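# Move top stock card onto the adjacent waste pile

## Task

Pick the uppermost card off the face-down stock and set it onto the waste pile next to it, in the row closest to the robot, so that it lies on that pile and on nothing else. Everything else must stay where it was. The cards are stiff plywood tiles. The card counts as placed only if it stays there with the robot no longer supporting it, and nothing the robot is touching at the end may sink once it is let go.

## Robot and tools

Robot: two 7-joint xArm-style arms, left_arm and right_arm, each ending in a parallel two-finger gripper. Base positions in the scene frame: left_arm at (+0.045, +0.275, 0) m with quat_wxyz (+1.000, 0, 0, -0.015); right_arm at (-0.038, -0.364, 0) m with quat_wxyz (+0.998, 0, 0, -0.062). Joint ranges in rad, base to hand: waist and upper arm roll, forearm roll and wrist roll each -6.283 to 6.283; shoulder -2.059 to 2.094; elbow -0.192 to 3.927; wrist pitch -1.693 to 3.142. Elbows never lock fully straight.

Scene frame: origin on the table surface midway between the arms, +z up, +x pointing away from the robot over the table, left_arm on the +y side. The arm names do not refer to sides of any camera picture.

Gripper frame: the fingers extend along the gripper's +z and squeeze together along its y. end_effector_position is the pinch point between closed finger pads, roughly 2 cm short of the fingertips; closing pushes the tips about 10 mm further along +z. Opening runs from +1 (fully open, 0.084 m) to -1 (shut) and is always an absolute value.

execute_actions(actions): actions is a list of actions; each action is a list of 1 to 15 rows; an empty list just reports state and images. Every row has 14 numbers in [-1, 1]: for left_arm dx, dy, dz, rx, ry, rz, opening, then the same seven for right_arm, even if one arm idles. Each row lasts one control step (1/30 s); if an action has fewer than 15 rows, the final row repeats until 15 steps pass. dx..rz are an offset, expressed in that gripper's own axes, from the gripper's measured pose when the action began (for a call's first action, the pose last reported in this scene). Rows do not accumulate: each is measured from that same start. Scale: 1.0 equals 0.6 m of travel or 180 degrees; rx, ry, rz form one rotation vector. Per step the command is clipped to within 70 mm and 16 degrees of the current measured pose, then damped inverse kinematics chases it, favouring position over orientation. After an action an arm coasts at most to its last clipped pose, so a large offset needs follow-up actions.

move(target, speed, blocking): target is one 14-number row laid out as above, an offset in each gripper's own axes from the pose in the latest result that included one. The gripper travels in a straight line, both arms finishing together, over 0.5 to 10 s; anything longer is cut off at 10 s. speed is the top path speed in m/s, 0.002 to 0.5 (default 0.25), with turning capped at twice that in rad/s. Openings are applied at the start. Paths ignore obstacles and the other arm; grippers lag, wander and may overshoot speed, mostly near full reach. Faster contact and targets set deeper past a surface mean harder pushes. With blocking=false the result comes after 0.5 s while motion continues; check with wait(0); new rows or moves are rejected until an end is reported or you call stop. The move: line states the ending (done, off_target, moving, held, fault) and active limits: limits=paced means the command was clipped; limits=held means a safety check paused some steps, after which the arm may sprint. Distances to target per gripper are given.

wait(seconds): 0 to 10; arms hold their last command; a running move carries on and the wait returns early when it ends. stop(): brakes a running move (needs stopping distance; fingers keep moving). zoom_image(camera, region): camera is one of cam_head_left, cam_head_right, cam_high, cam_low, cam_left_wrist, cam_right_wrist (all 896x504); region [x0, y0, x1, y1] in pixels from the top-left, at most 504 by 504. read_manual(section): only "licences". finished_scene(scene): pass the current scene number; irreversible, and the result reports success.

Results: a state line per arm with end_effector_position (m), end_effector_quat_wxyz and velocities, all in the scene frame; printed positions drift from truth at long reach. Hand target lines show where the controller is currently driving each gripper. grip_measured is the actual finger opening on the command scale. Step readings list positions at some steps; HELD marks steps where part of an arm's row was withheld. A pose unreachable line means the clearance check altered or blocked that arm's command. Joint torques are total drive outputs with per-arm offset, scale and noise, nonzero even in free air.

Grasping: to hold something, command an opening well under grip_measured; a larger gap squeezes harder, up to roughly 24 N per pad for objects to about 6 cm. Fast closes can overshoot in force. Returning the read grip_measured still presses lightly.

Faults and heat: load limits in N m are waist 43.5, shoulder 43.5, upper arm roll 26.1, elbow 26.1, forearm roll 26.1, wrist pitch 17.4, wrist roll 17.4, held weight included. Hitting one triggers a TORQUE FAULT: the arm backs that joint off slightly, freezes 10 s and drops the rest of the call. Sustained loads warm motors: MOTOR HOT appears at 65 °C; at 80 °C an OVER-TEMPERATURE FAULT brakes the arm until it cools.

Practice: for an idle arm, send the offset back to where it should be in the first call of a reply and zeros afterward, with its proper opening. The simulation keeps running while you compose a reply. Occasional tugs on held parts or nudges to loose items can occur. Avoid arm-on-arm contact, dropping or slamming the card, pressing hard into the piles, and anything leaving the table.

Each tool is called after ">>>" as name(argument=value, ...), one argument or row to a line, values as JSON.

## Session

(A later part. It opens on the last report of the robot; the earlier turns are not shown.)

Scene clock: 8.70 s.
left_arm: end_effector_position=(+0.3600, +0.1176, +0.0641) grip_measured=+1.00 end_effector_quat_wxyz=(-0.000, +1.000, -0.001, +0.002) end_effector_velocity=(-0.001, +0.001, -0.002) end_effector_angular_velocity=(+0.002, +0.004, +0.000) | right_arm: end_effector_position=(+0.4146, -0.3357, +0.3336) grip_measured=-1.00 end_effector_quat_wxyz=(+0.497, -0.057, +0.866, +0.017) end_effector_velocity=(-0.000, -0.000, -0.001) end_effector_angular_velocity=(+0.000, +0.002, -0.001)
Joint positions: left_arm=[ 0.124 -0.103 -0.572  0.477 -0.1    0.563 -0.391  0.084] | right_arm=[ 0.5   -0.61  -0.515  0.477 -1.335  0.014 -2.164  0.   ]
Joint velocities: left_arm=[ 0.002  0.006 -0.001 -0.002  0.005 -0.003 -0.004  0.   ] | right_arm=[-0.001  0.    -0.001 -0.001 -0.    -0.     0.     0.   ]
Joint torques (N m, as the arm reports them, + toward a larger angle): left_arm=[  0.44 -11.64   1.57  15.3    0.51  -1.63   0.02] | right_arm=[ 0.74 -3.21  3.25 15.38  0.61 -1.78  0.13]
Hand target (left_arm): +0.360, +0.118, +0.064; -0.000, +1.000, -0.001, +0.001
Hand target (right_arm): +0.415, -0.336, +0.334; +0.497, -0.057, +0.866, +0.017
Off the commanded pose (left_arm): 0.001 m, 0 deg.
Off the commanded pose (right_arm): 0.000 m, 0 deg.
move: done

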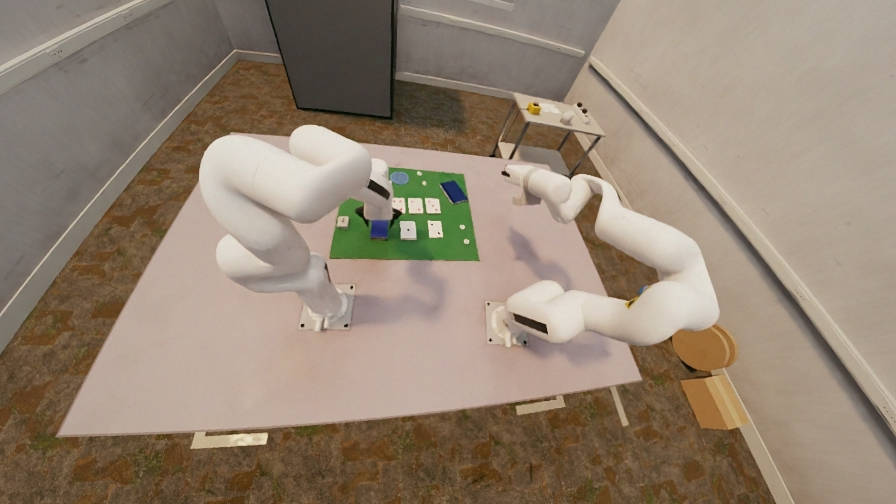

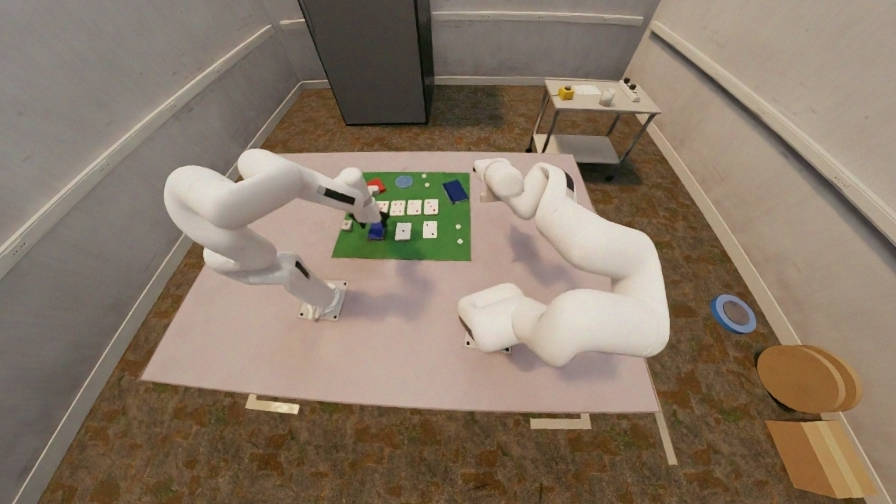

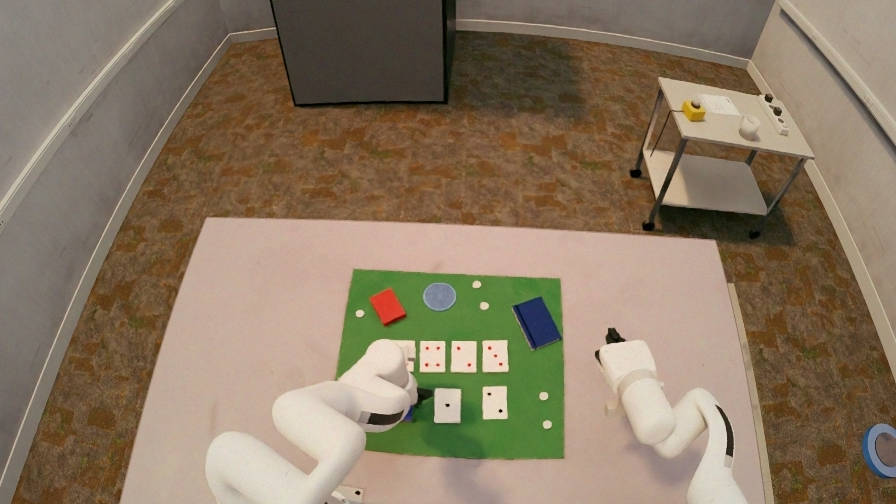

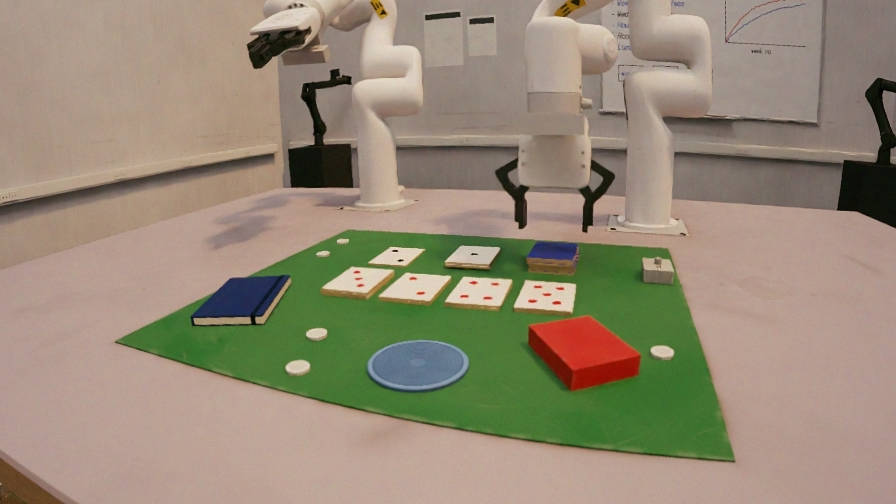

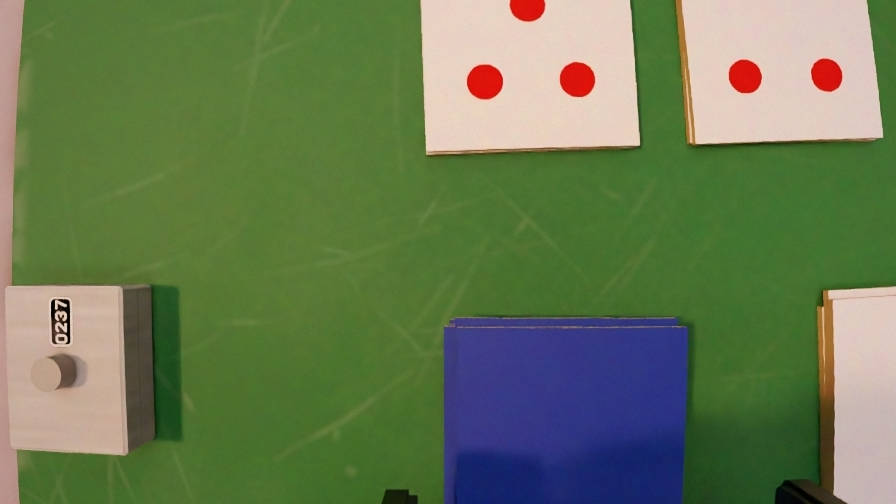

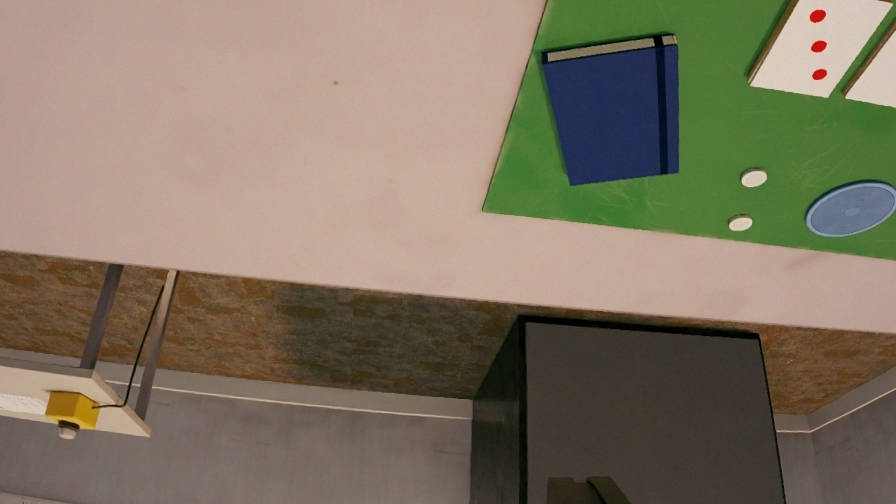

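>>> move(
  target=[0,0,0.027,0,0,0,0.19,0,0,0,0,0,0,-1],
  speed=0.05,
)

>>> move(
  target=[0,0,0.012,0,0,0,0.19,0,0,0,0,0,0,-1],
  speed=0.006,
)

>>> zoom_image(
  camera="cam_low",
  region=[500, 200, 610, 280],
)

Scene clock: 14.70 s.
left_arm: end_effector_position=(+0.3601, +0.1174, +0.0480) grip_measured=+0.18 end_effector_quat_wxyz=(-0.000, +1.000, -0.001, +0.002) end_effector_velocity=(+0.003, -0.001, +0.001) end_effector_angular_velocity=(-0.001, -0.007, +0.001) | right_arm: end_effector_position=(+0.4146, -0.3357, +0.3336) grip_measured=-1.00 end_effector_quat_wxyz=(+0.497, -0.057, +0.866, +0.017) end_effector_velocity=(-0.000, +0.000, -0.001) end_effector_angular_velocity=(+0.001, +0.001, -0.001)
Joint positions: left_arm=[ 0.135 -0.043 -0.578  0.469 -0.044  0.501 -0.432  0.052] | right_arm=[ 0.5   -0.61  -0.515  0.477 -1.335  0.014 -2.164  0.   ]
Joint velocities: left_arm=[ 0.001  0.002 -0.     0.004  0.007 -0.005 -0.006  0.   ] | right_arm=[ 0.     0.    -0.001 -0.001 -0.    -0.     0.001  0.   ]
Joint torques (N m, as the arm reports them, + toward a larger angle): left_arm=[  0.68 -12.34   0.69  14.5    0.49  -1.56  -0.04] | right_arm=[ 0.92 -3.22  3.23 15.51  0.73 -1.76  0.13]
Hand target (left_arm): +0.360, +0.117, +0.048; -0.000, +1.000, -0.001, +0.002
Hand target (right_arm): +0.415, -0.336, +0.334; +0.497, -0.057, +0.866, +0.017
Off the commanded pose (left_arm): 0.000 m, 0 deg.
Off the commanded pose (right_arm): 0.000 m, 0 deg.
move: done

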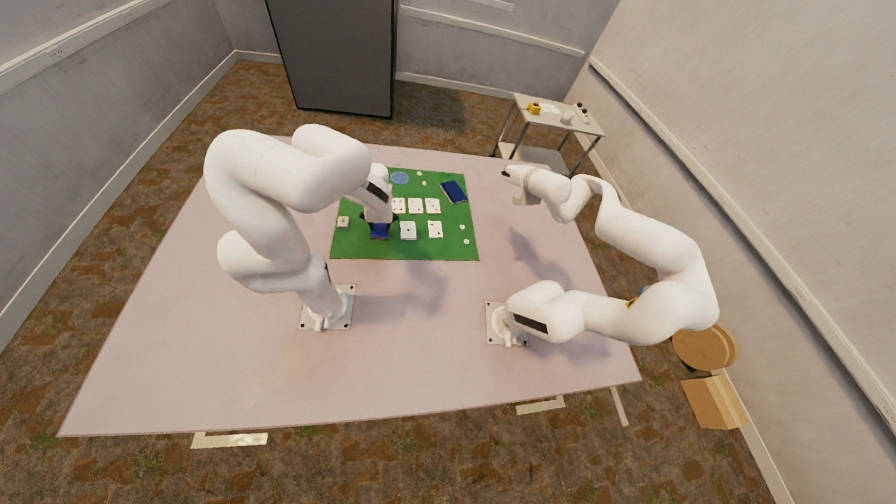

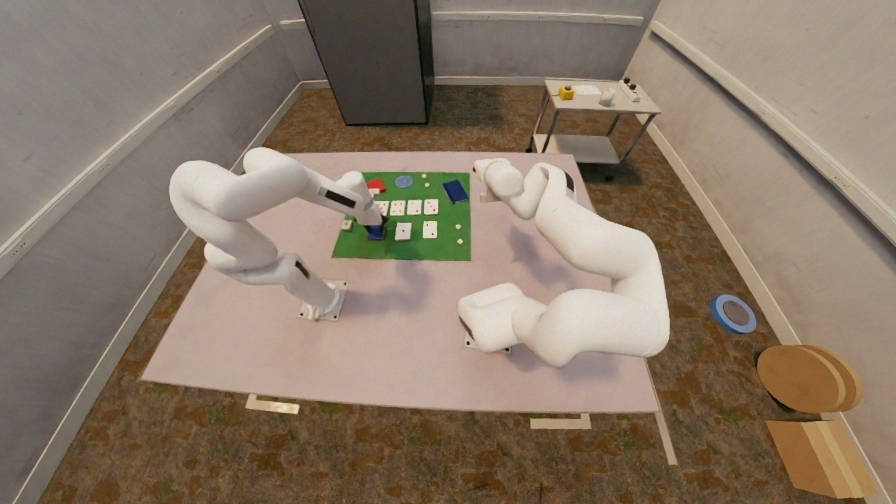

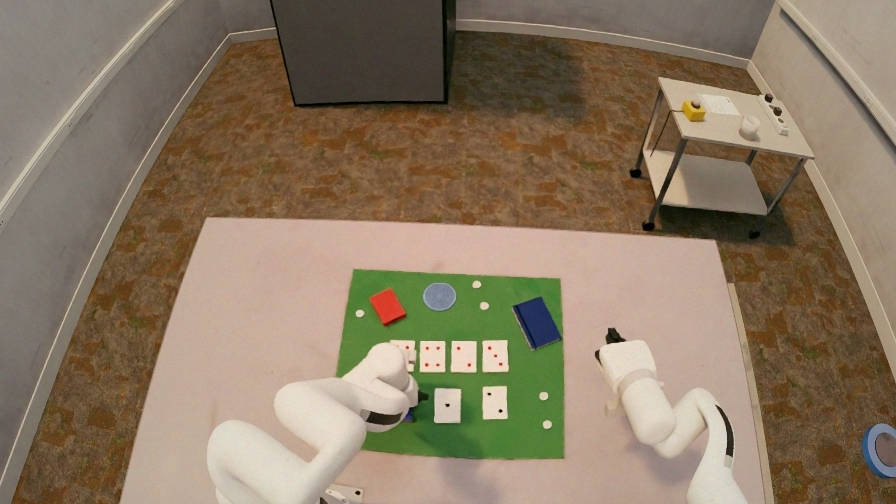

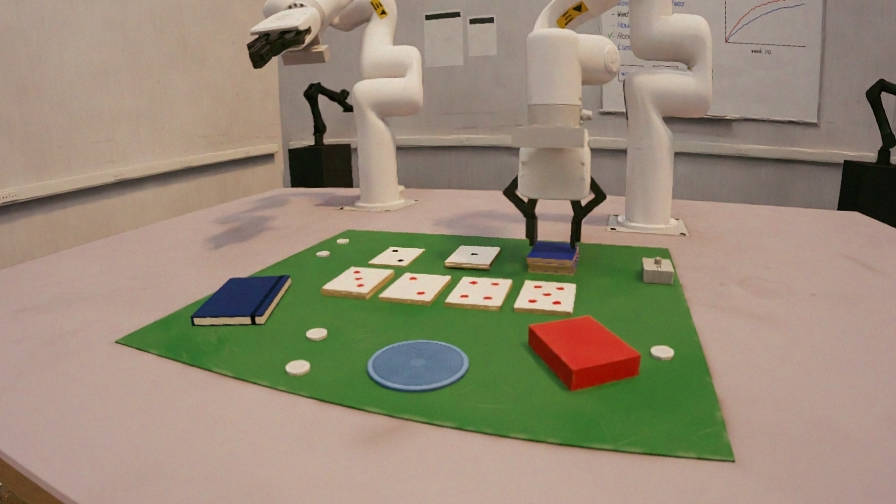

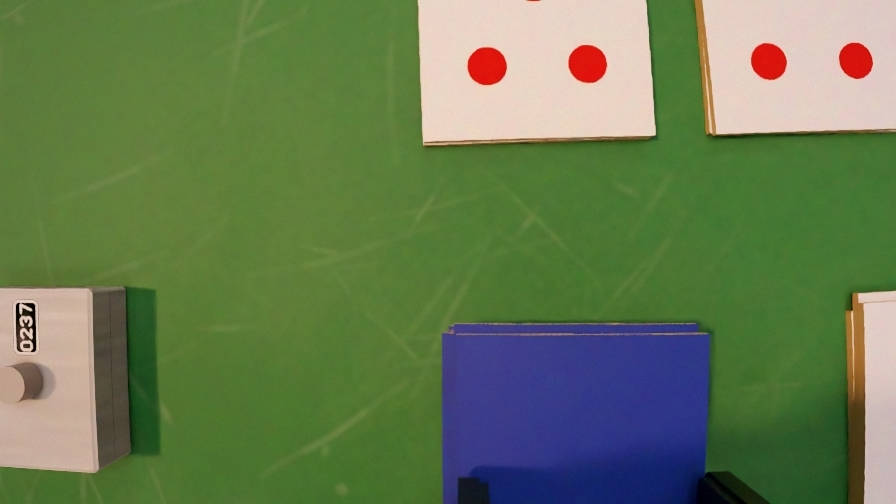

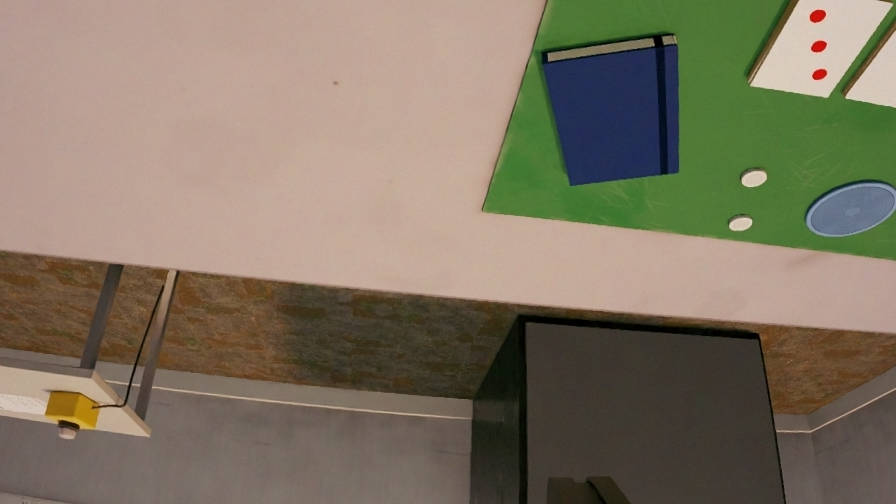

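Scene clock: 16.13 s.
left_arm: end_effector_position=(+0.3609, +0.1171, +0.0417) grip_measured=+0.18 end_effector_quat_wxyz=(+0.000, +1.000, -0.001, +0.003) end_effector_velocity=(+0.001, -0.000, +0.000) end_effector_angular_velocity=(-0.000, -0.002, +0.001) | right_arm: end_effector_position=(+0.4146, -0.3357, +0.3336) grip_measured=-1.00 end_effector_quat_wxyz=(+0.497, -0.057, +0.866, +0.017) end_effector_velocity=(-0.000, +0.000, -0.000) end_effector_angular_velocity=(-0.000, +0.000, +0.001)
Joint positions: left_arm=[ 0.14  -0.016 -0.577  0.467 -0.013  0.475 -0.455  0.052] | right_arm=[ 0.5   -0.61  -0.515  0.477 -1.335  0.014 -2.164  0.   ]
Joint velocities: left_arm=[ 0.001  0.    -0.001  0.001  0.002 -0.002 -0.002  0.   ] | right_arm=[-0.     0.     0.001 -0.    -0.     0.     0.     0.   ]
Joint torques (N m, as the arm reports them, + toward a larger angle): left_arm=[ 0.96 -8.17  0.67 11.7   0.42 -1.88  0.01] | right_arm=[ 1.04 -3.23  3.24 15.39  0.73 -1.76  0.18]
Hand target (left_arm): +0.360, +0.117, +0.041; -0.000, +1.000, -0.001, +0.002
Hand target (right_arm): +0.415, -0.336, +0.334; +0.497, -0.057, +0.866, +0.017
Off the commanded pose (left_arm): 0.001 m, 0 deg.
Off the commanded pose (right_arm): 0.000 m, 0 deg.
move: done

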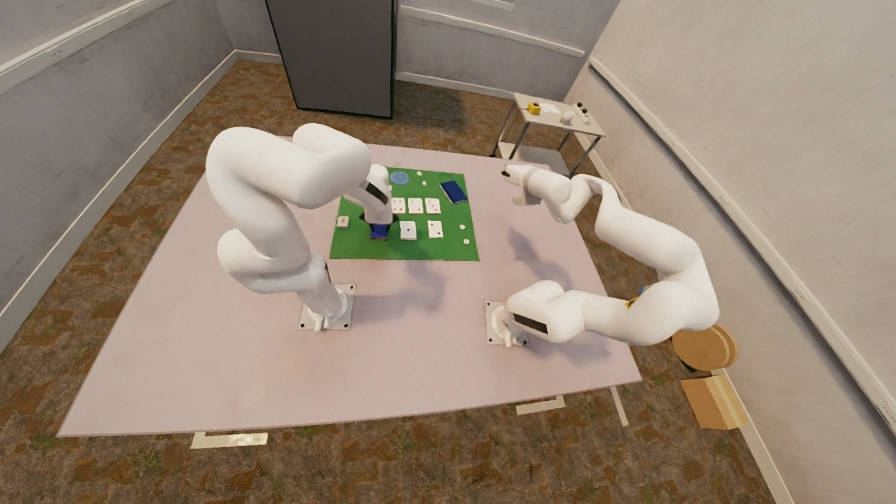

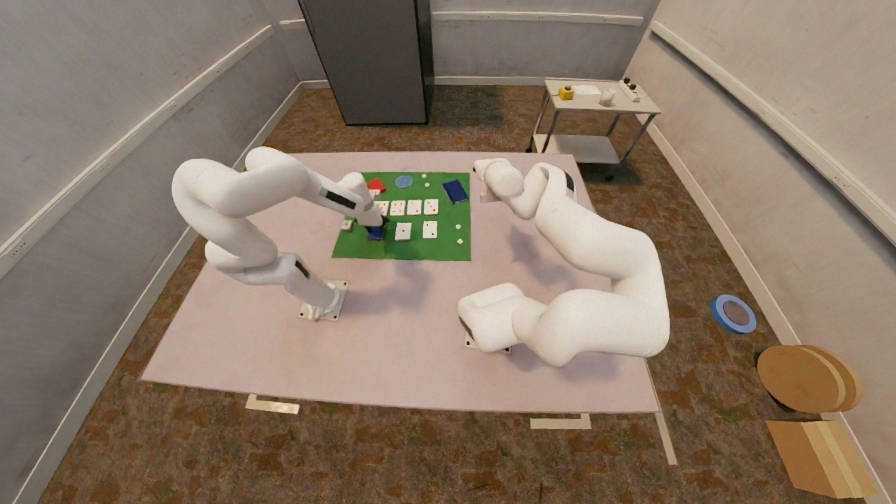

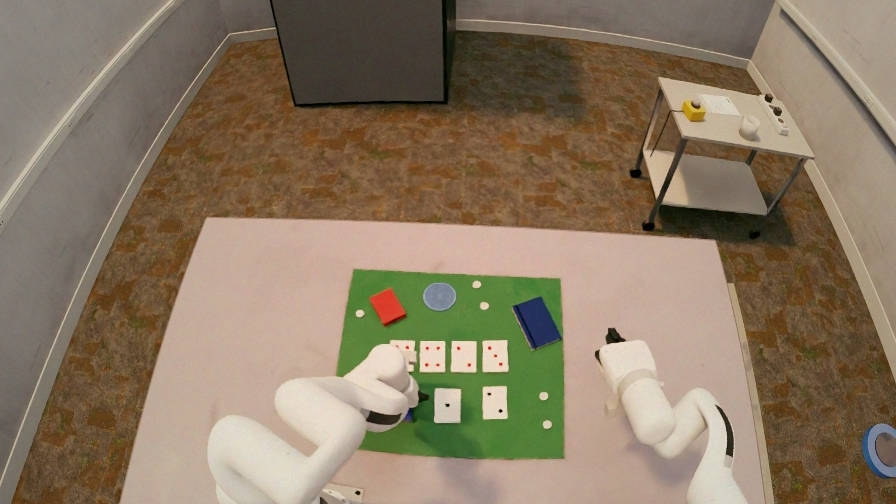

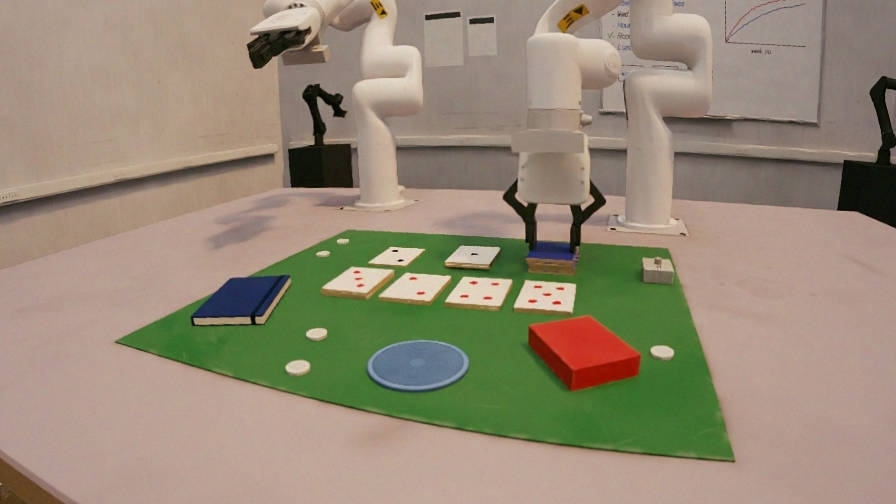

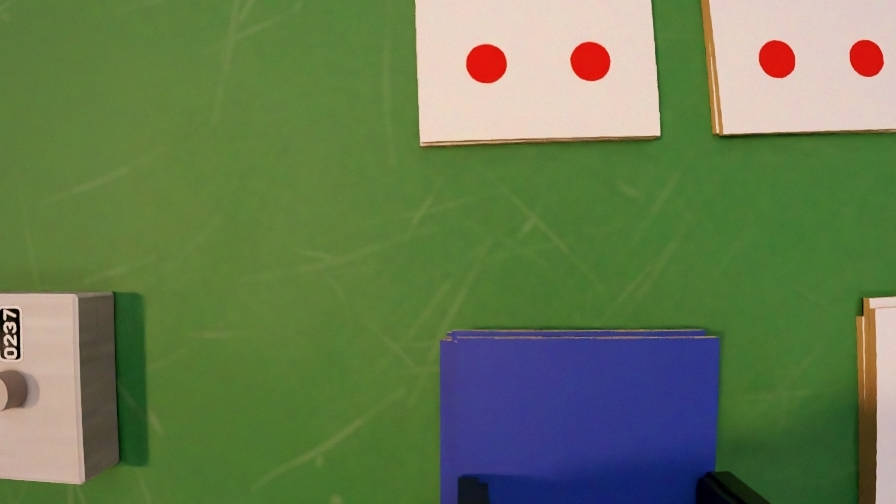

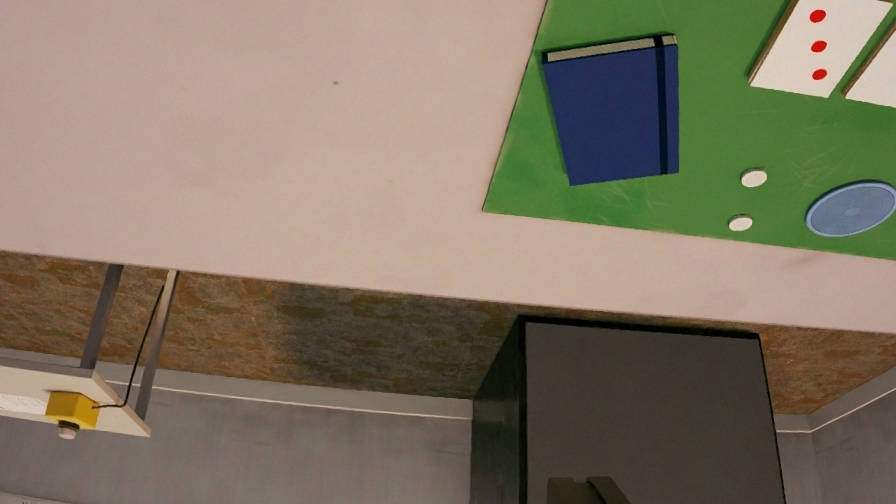

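Region (500, 200, 610, 280) of cam_low's 896x504 image, scaled by 4.582, with more detail than that image has; it fills the top 367 rows of this view, and the rest is white.

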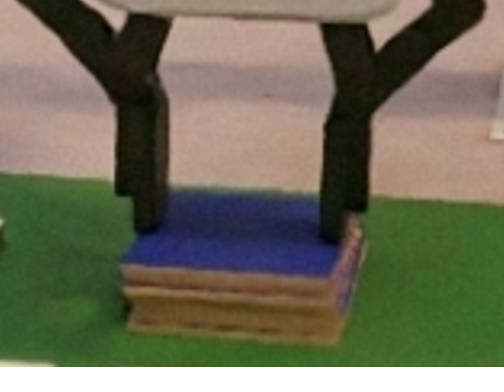

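>>> move(
  target=[-0.0015,-0.001,-0.003,0,0,0,0.19,0,0,0,0,0,0,-1],
  speed=0.01,
)

Scene clock: 17.43 s.
left_arm: end_effector_position=(+0.3587, +0.1182, +0.0425) grip_measured=+0.18 end_effector_quat_wxyz=(-0.000, +1.000, -0.001, +0.001) end_effector_velocity=(+0.009, -0.003, +0.006) end_effector_angular_velocity=(-0.008, -0.022, +0.003) | right_arm: end_effector_position=(+0.4146, -0.3357, +0.3336) grip_measured=-1.00 end_effector_quat_wxyz=(+0.497, -0.057, +0.866, +0.017) end_effector_velocity=(-0.000, +0.000, -0.000) end_effector_angular_velocity=(-0.001, +0.000, +0.001)
Joint positions: left_arm=[ 0.138 -0.025 -0.578  0.462 -0.025  0.481 -0.446  0.052] | right_arm=[ 0.5   -0.61  -0.515  0.477 -1.335  0.014 -2.164  0.   ]
Joint velocities: left_arm=[ 0.001 -0.007  0.001  0.014 -0.002 -0.003  0.001 -0.   ] | right_arm=[ 0.    -0.     0.    -0.001 -0.001  0.    -0.001  0.   ]
Joint torques (N m, as the arm reports them, + toward a larger angle): left_arm=[  0.67 -12.16   0.53  14.22   0.48  -1.51  -0.07] | right_arm=[ 0.83 -3.27  3.35 15.46  0.75 -1.82  0.15]
Hand target (left_arm): +0.360, +0.118, +0.043; +0.000, +1.000, -0.001, +0.003
Hand target (right_arm): +0.415, -0.336, +0.334; +0.497, -0.057, +0.866, +0.017
Off the commanded pose (left_arm): 0.002 m, 0 deg.
Off the commanded pose (right_arm): 0.000 m, 0 deg.
move: done

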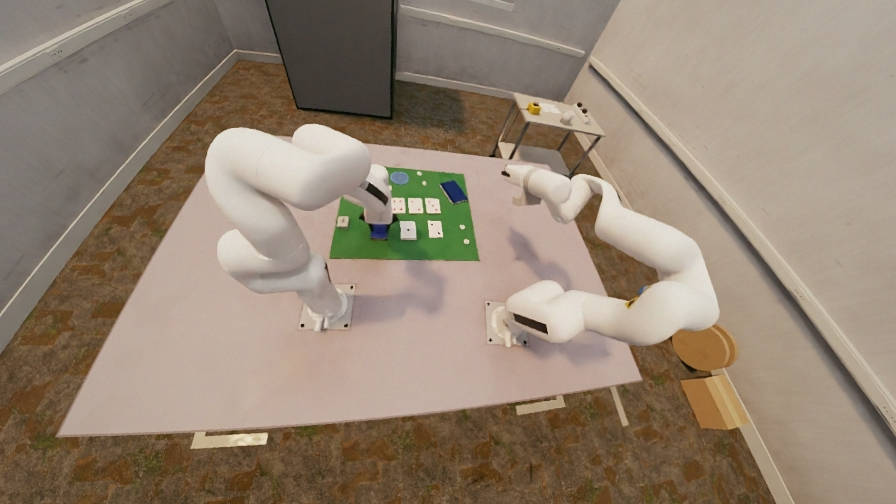

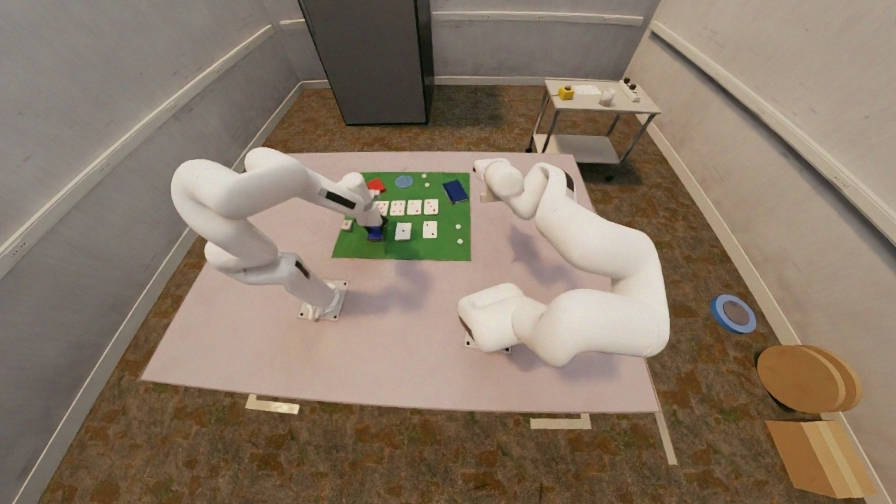

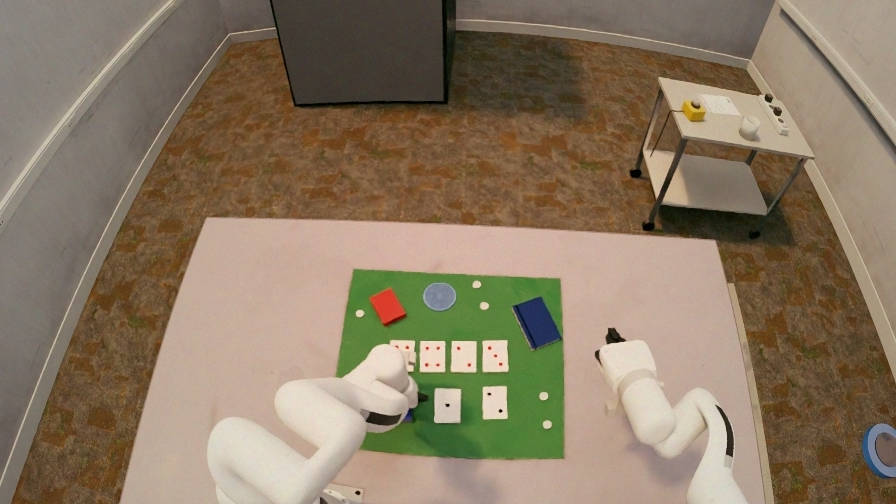

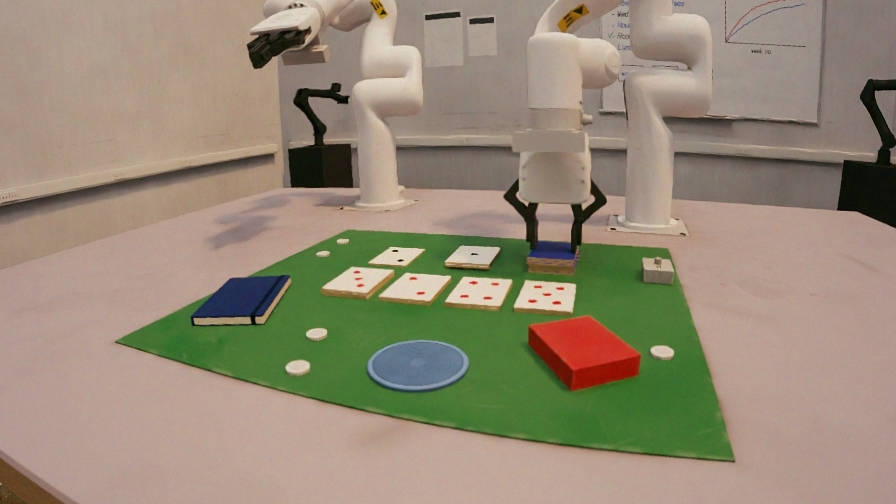

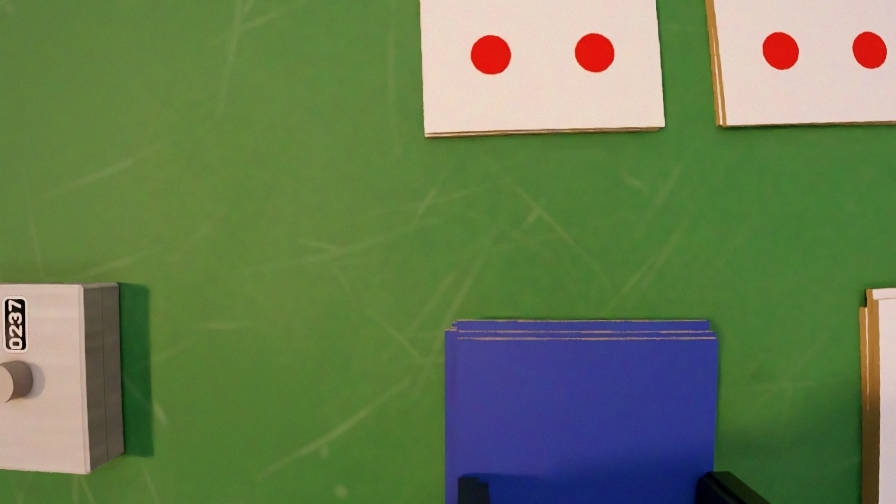

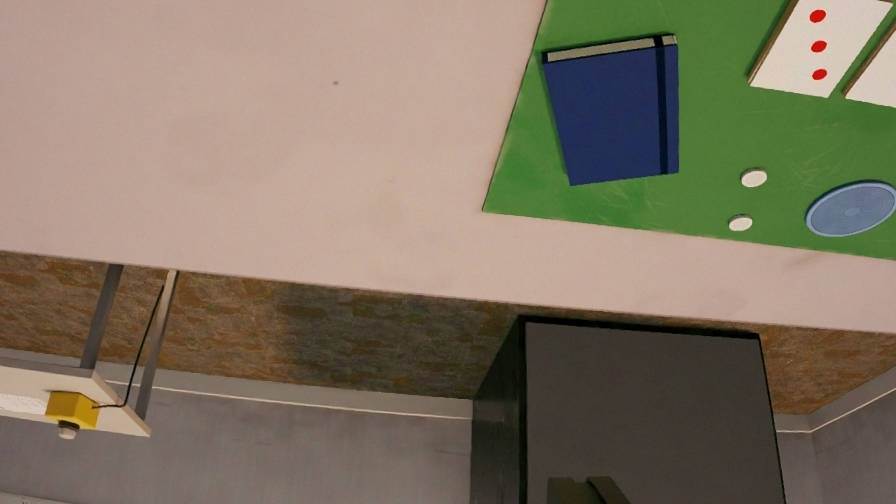

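>>> execute_actions(
  actions=[
    [[0.001,0,-0.0015,0,0,0,0.75,0,0,0,0,0,0,-1]],
  ],
)

Scene clock: 18.13 s.
left_arm: end_effector_position=(+0.3593, +0.1182, +0.0434) grip_measured=+0.75 end_effector_quat_wxyz=(-0.000, +1.000, -0.001, +0.001) end_effector_velocity=(+0.000, -0.000, +0.000) end_effector_angular_velocity=(-0.000, -0.000, +0.001) | right_arm: end_effector_position=(+0.4146, -0.3357, +0.3336) grip_measured=-1.00 end_effector_quat_wxyz=(+0.497, -0.057, +0.866, +0.017) end_effector_velocity=(+0.000, -0.001, +0.000) end_effector_angular_velocity=(+0.001, -0.000, -0.001)
Joint positions: left_arm=[ 0.138 -0.027 -0.577  0.464 -0.027  0.485 -0.444  0.075] | right_arm=[ 0.5   -0.61  -0.515  0.477 -1.335  0.014 -2.164  0.   ]
Joint velocities: left_arm=[-0.002  0.     0.002  0.    -0.001  0.    -0.001 -0.   ] | right_arm=[ 0.    -0.    -0.002 -0.    -0.     0.    -0.     0.   ]
Joint torques (N m, as the arm reports them, + toward a larger angle): left_arm=[  0.58 -12.4    0.66  14.26   0.5   -1.49   0.07] | right_arm=[ 0.74 -3.25  3.18 15.38  0.71 -1.74  0.09]
Hand target (left_arm): +0.359, +0.118, +0.043; -0.000, +1.000, -0.001, +0.001
Hand target (right_arm): +0.415, -0.336, +0.334; +0.497, -0.057, +0.866, +0.017
Off the commanded pose (left_arm): 0.000 m, 0 deg.
Off the commanded pose (right_arm): 0.000 m, 0 deg.
Step readings (end_effector_position):
0: left_arm (+0.3597, +0.1178, +0.0432) | right_arm (+0.4146, -0.3357, +0.3336)
1: left_arm (+0.3597, +0.1178, +0.0433) | right_arm (+0.4146, -0.3357, +0.3336)
2: left_arm (+0.3595, +0.1179, +0.0433) | right_arm (+0.4146, -0.3357, +0.3336)
4: left_arm (+0.3594, +0.1181, +0.0433) | right_arm (+0.4146, -0.3357, +0.3336)
8: left_arm (+0.3593, +0.1182, +0.0434) | right_arm (+0.4146, -0.3357, +0.3336)
15: end_effector_position above

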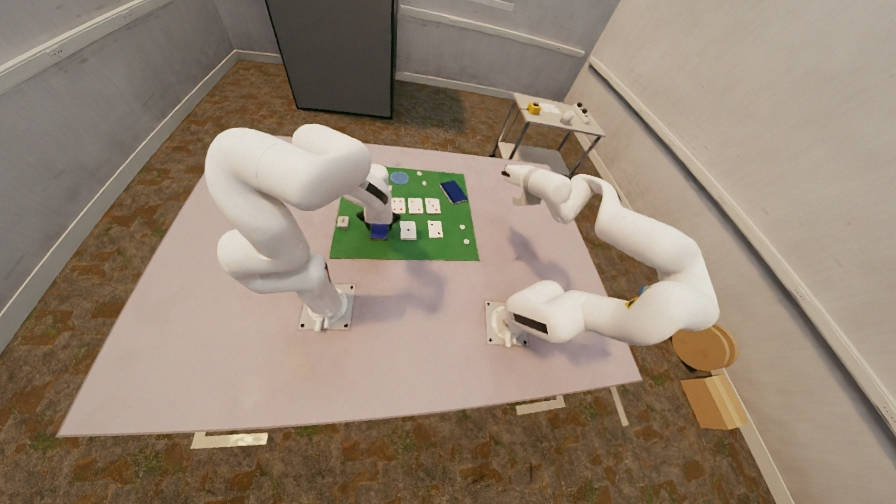

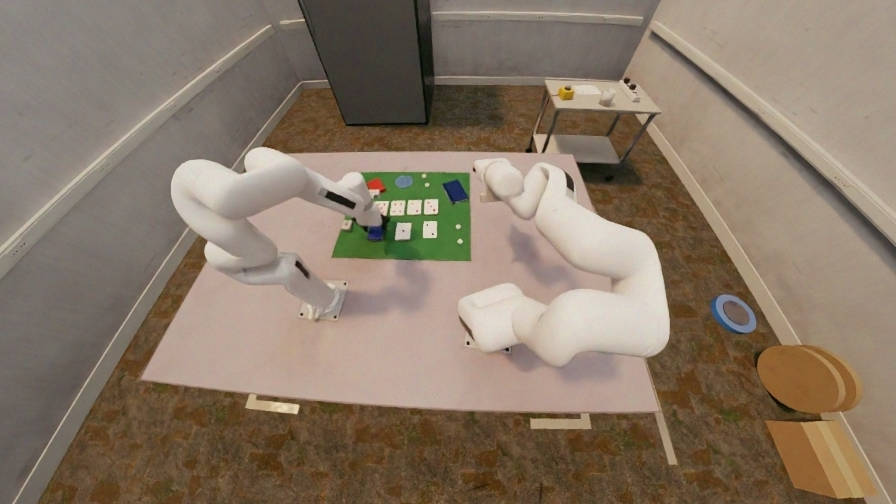

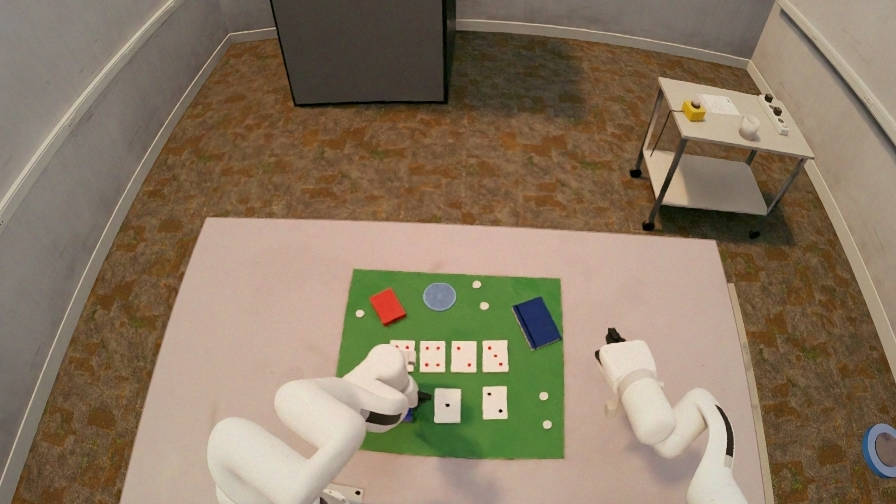

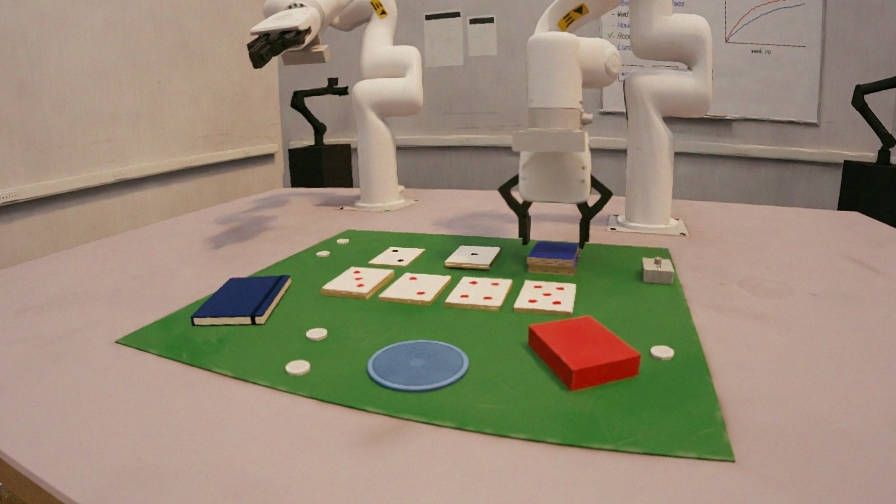

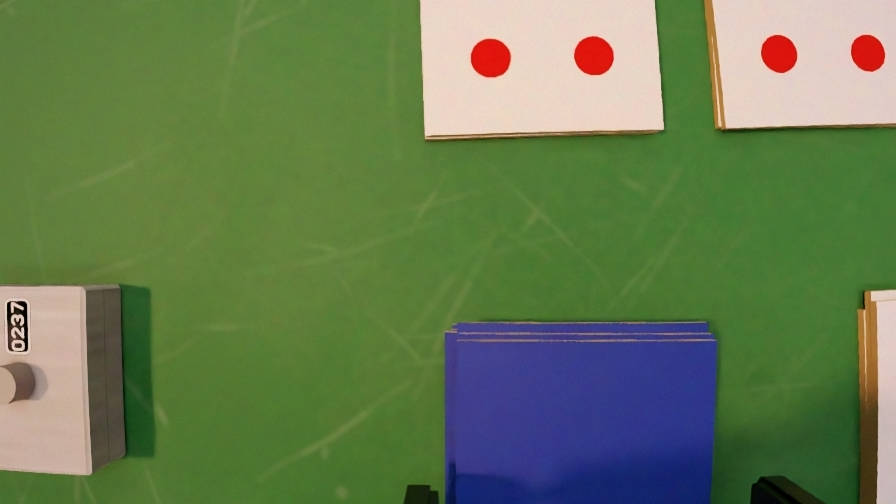

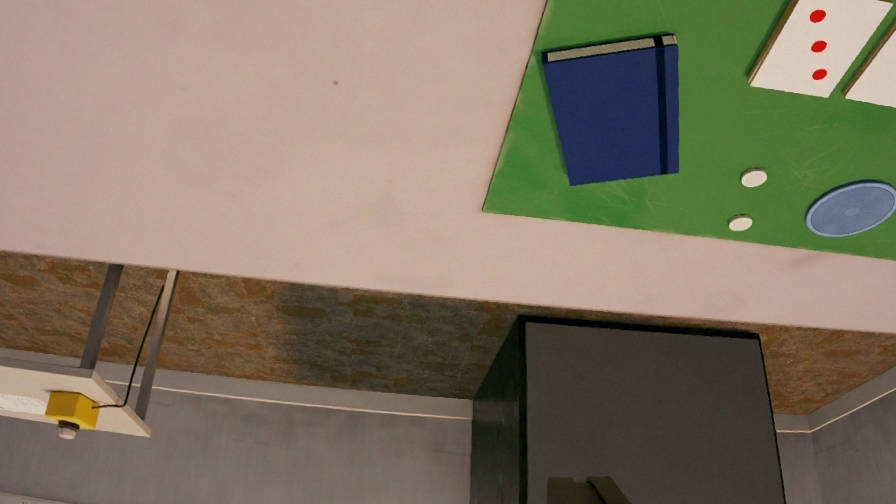

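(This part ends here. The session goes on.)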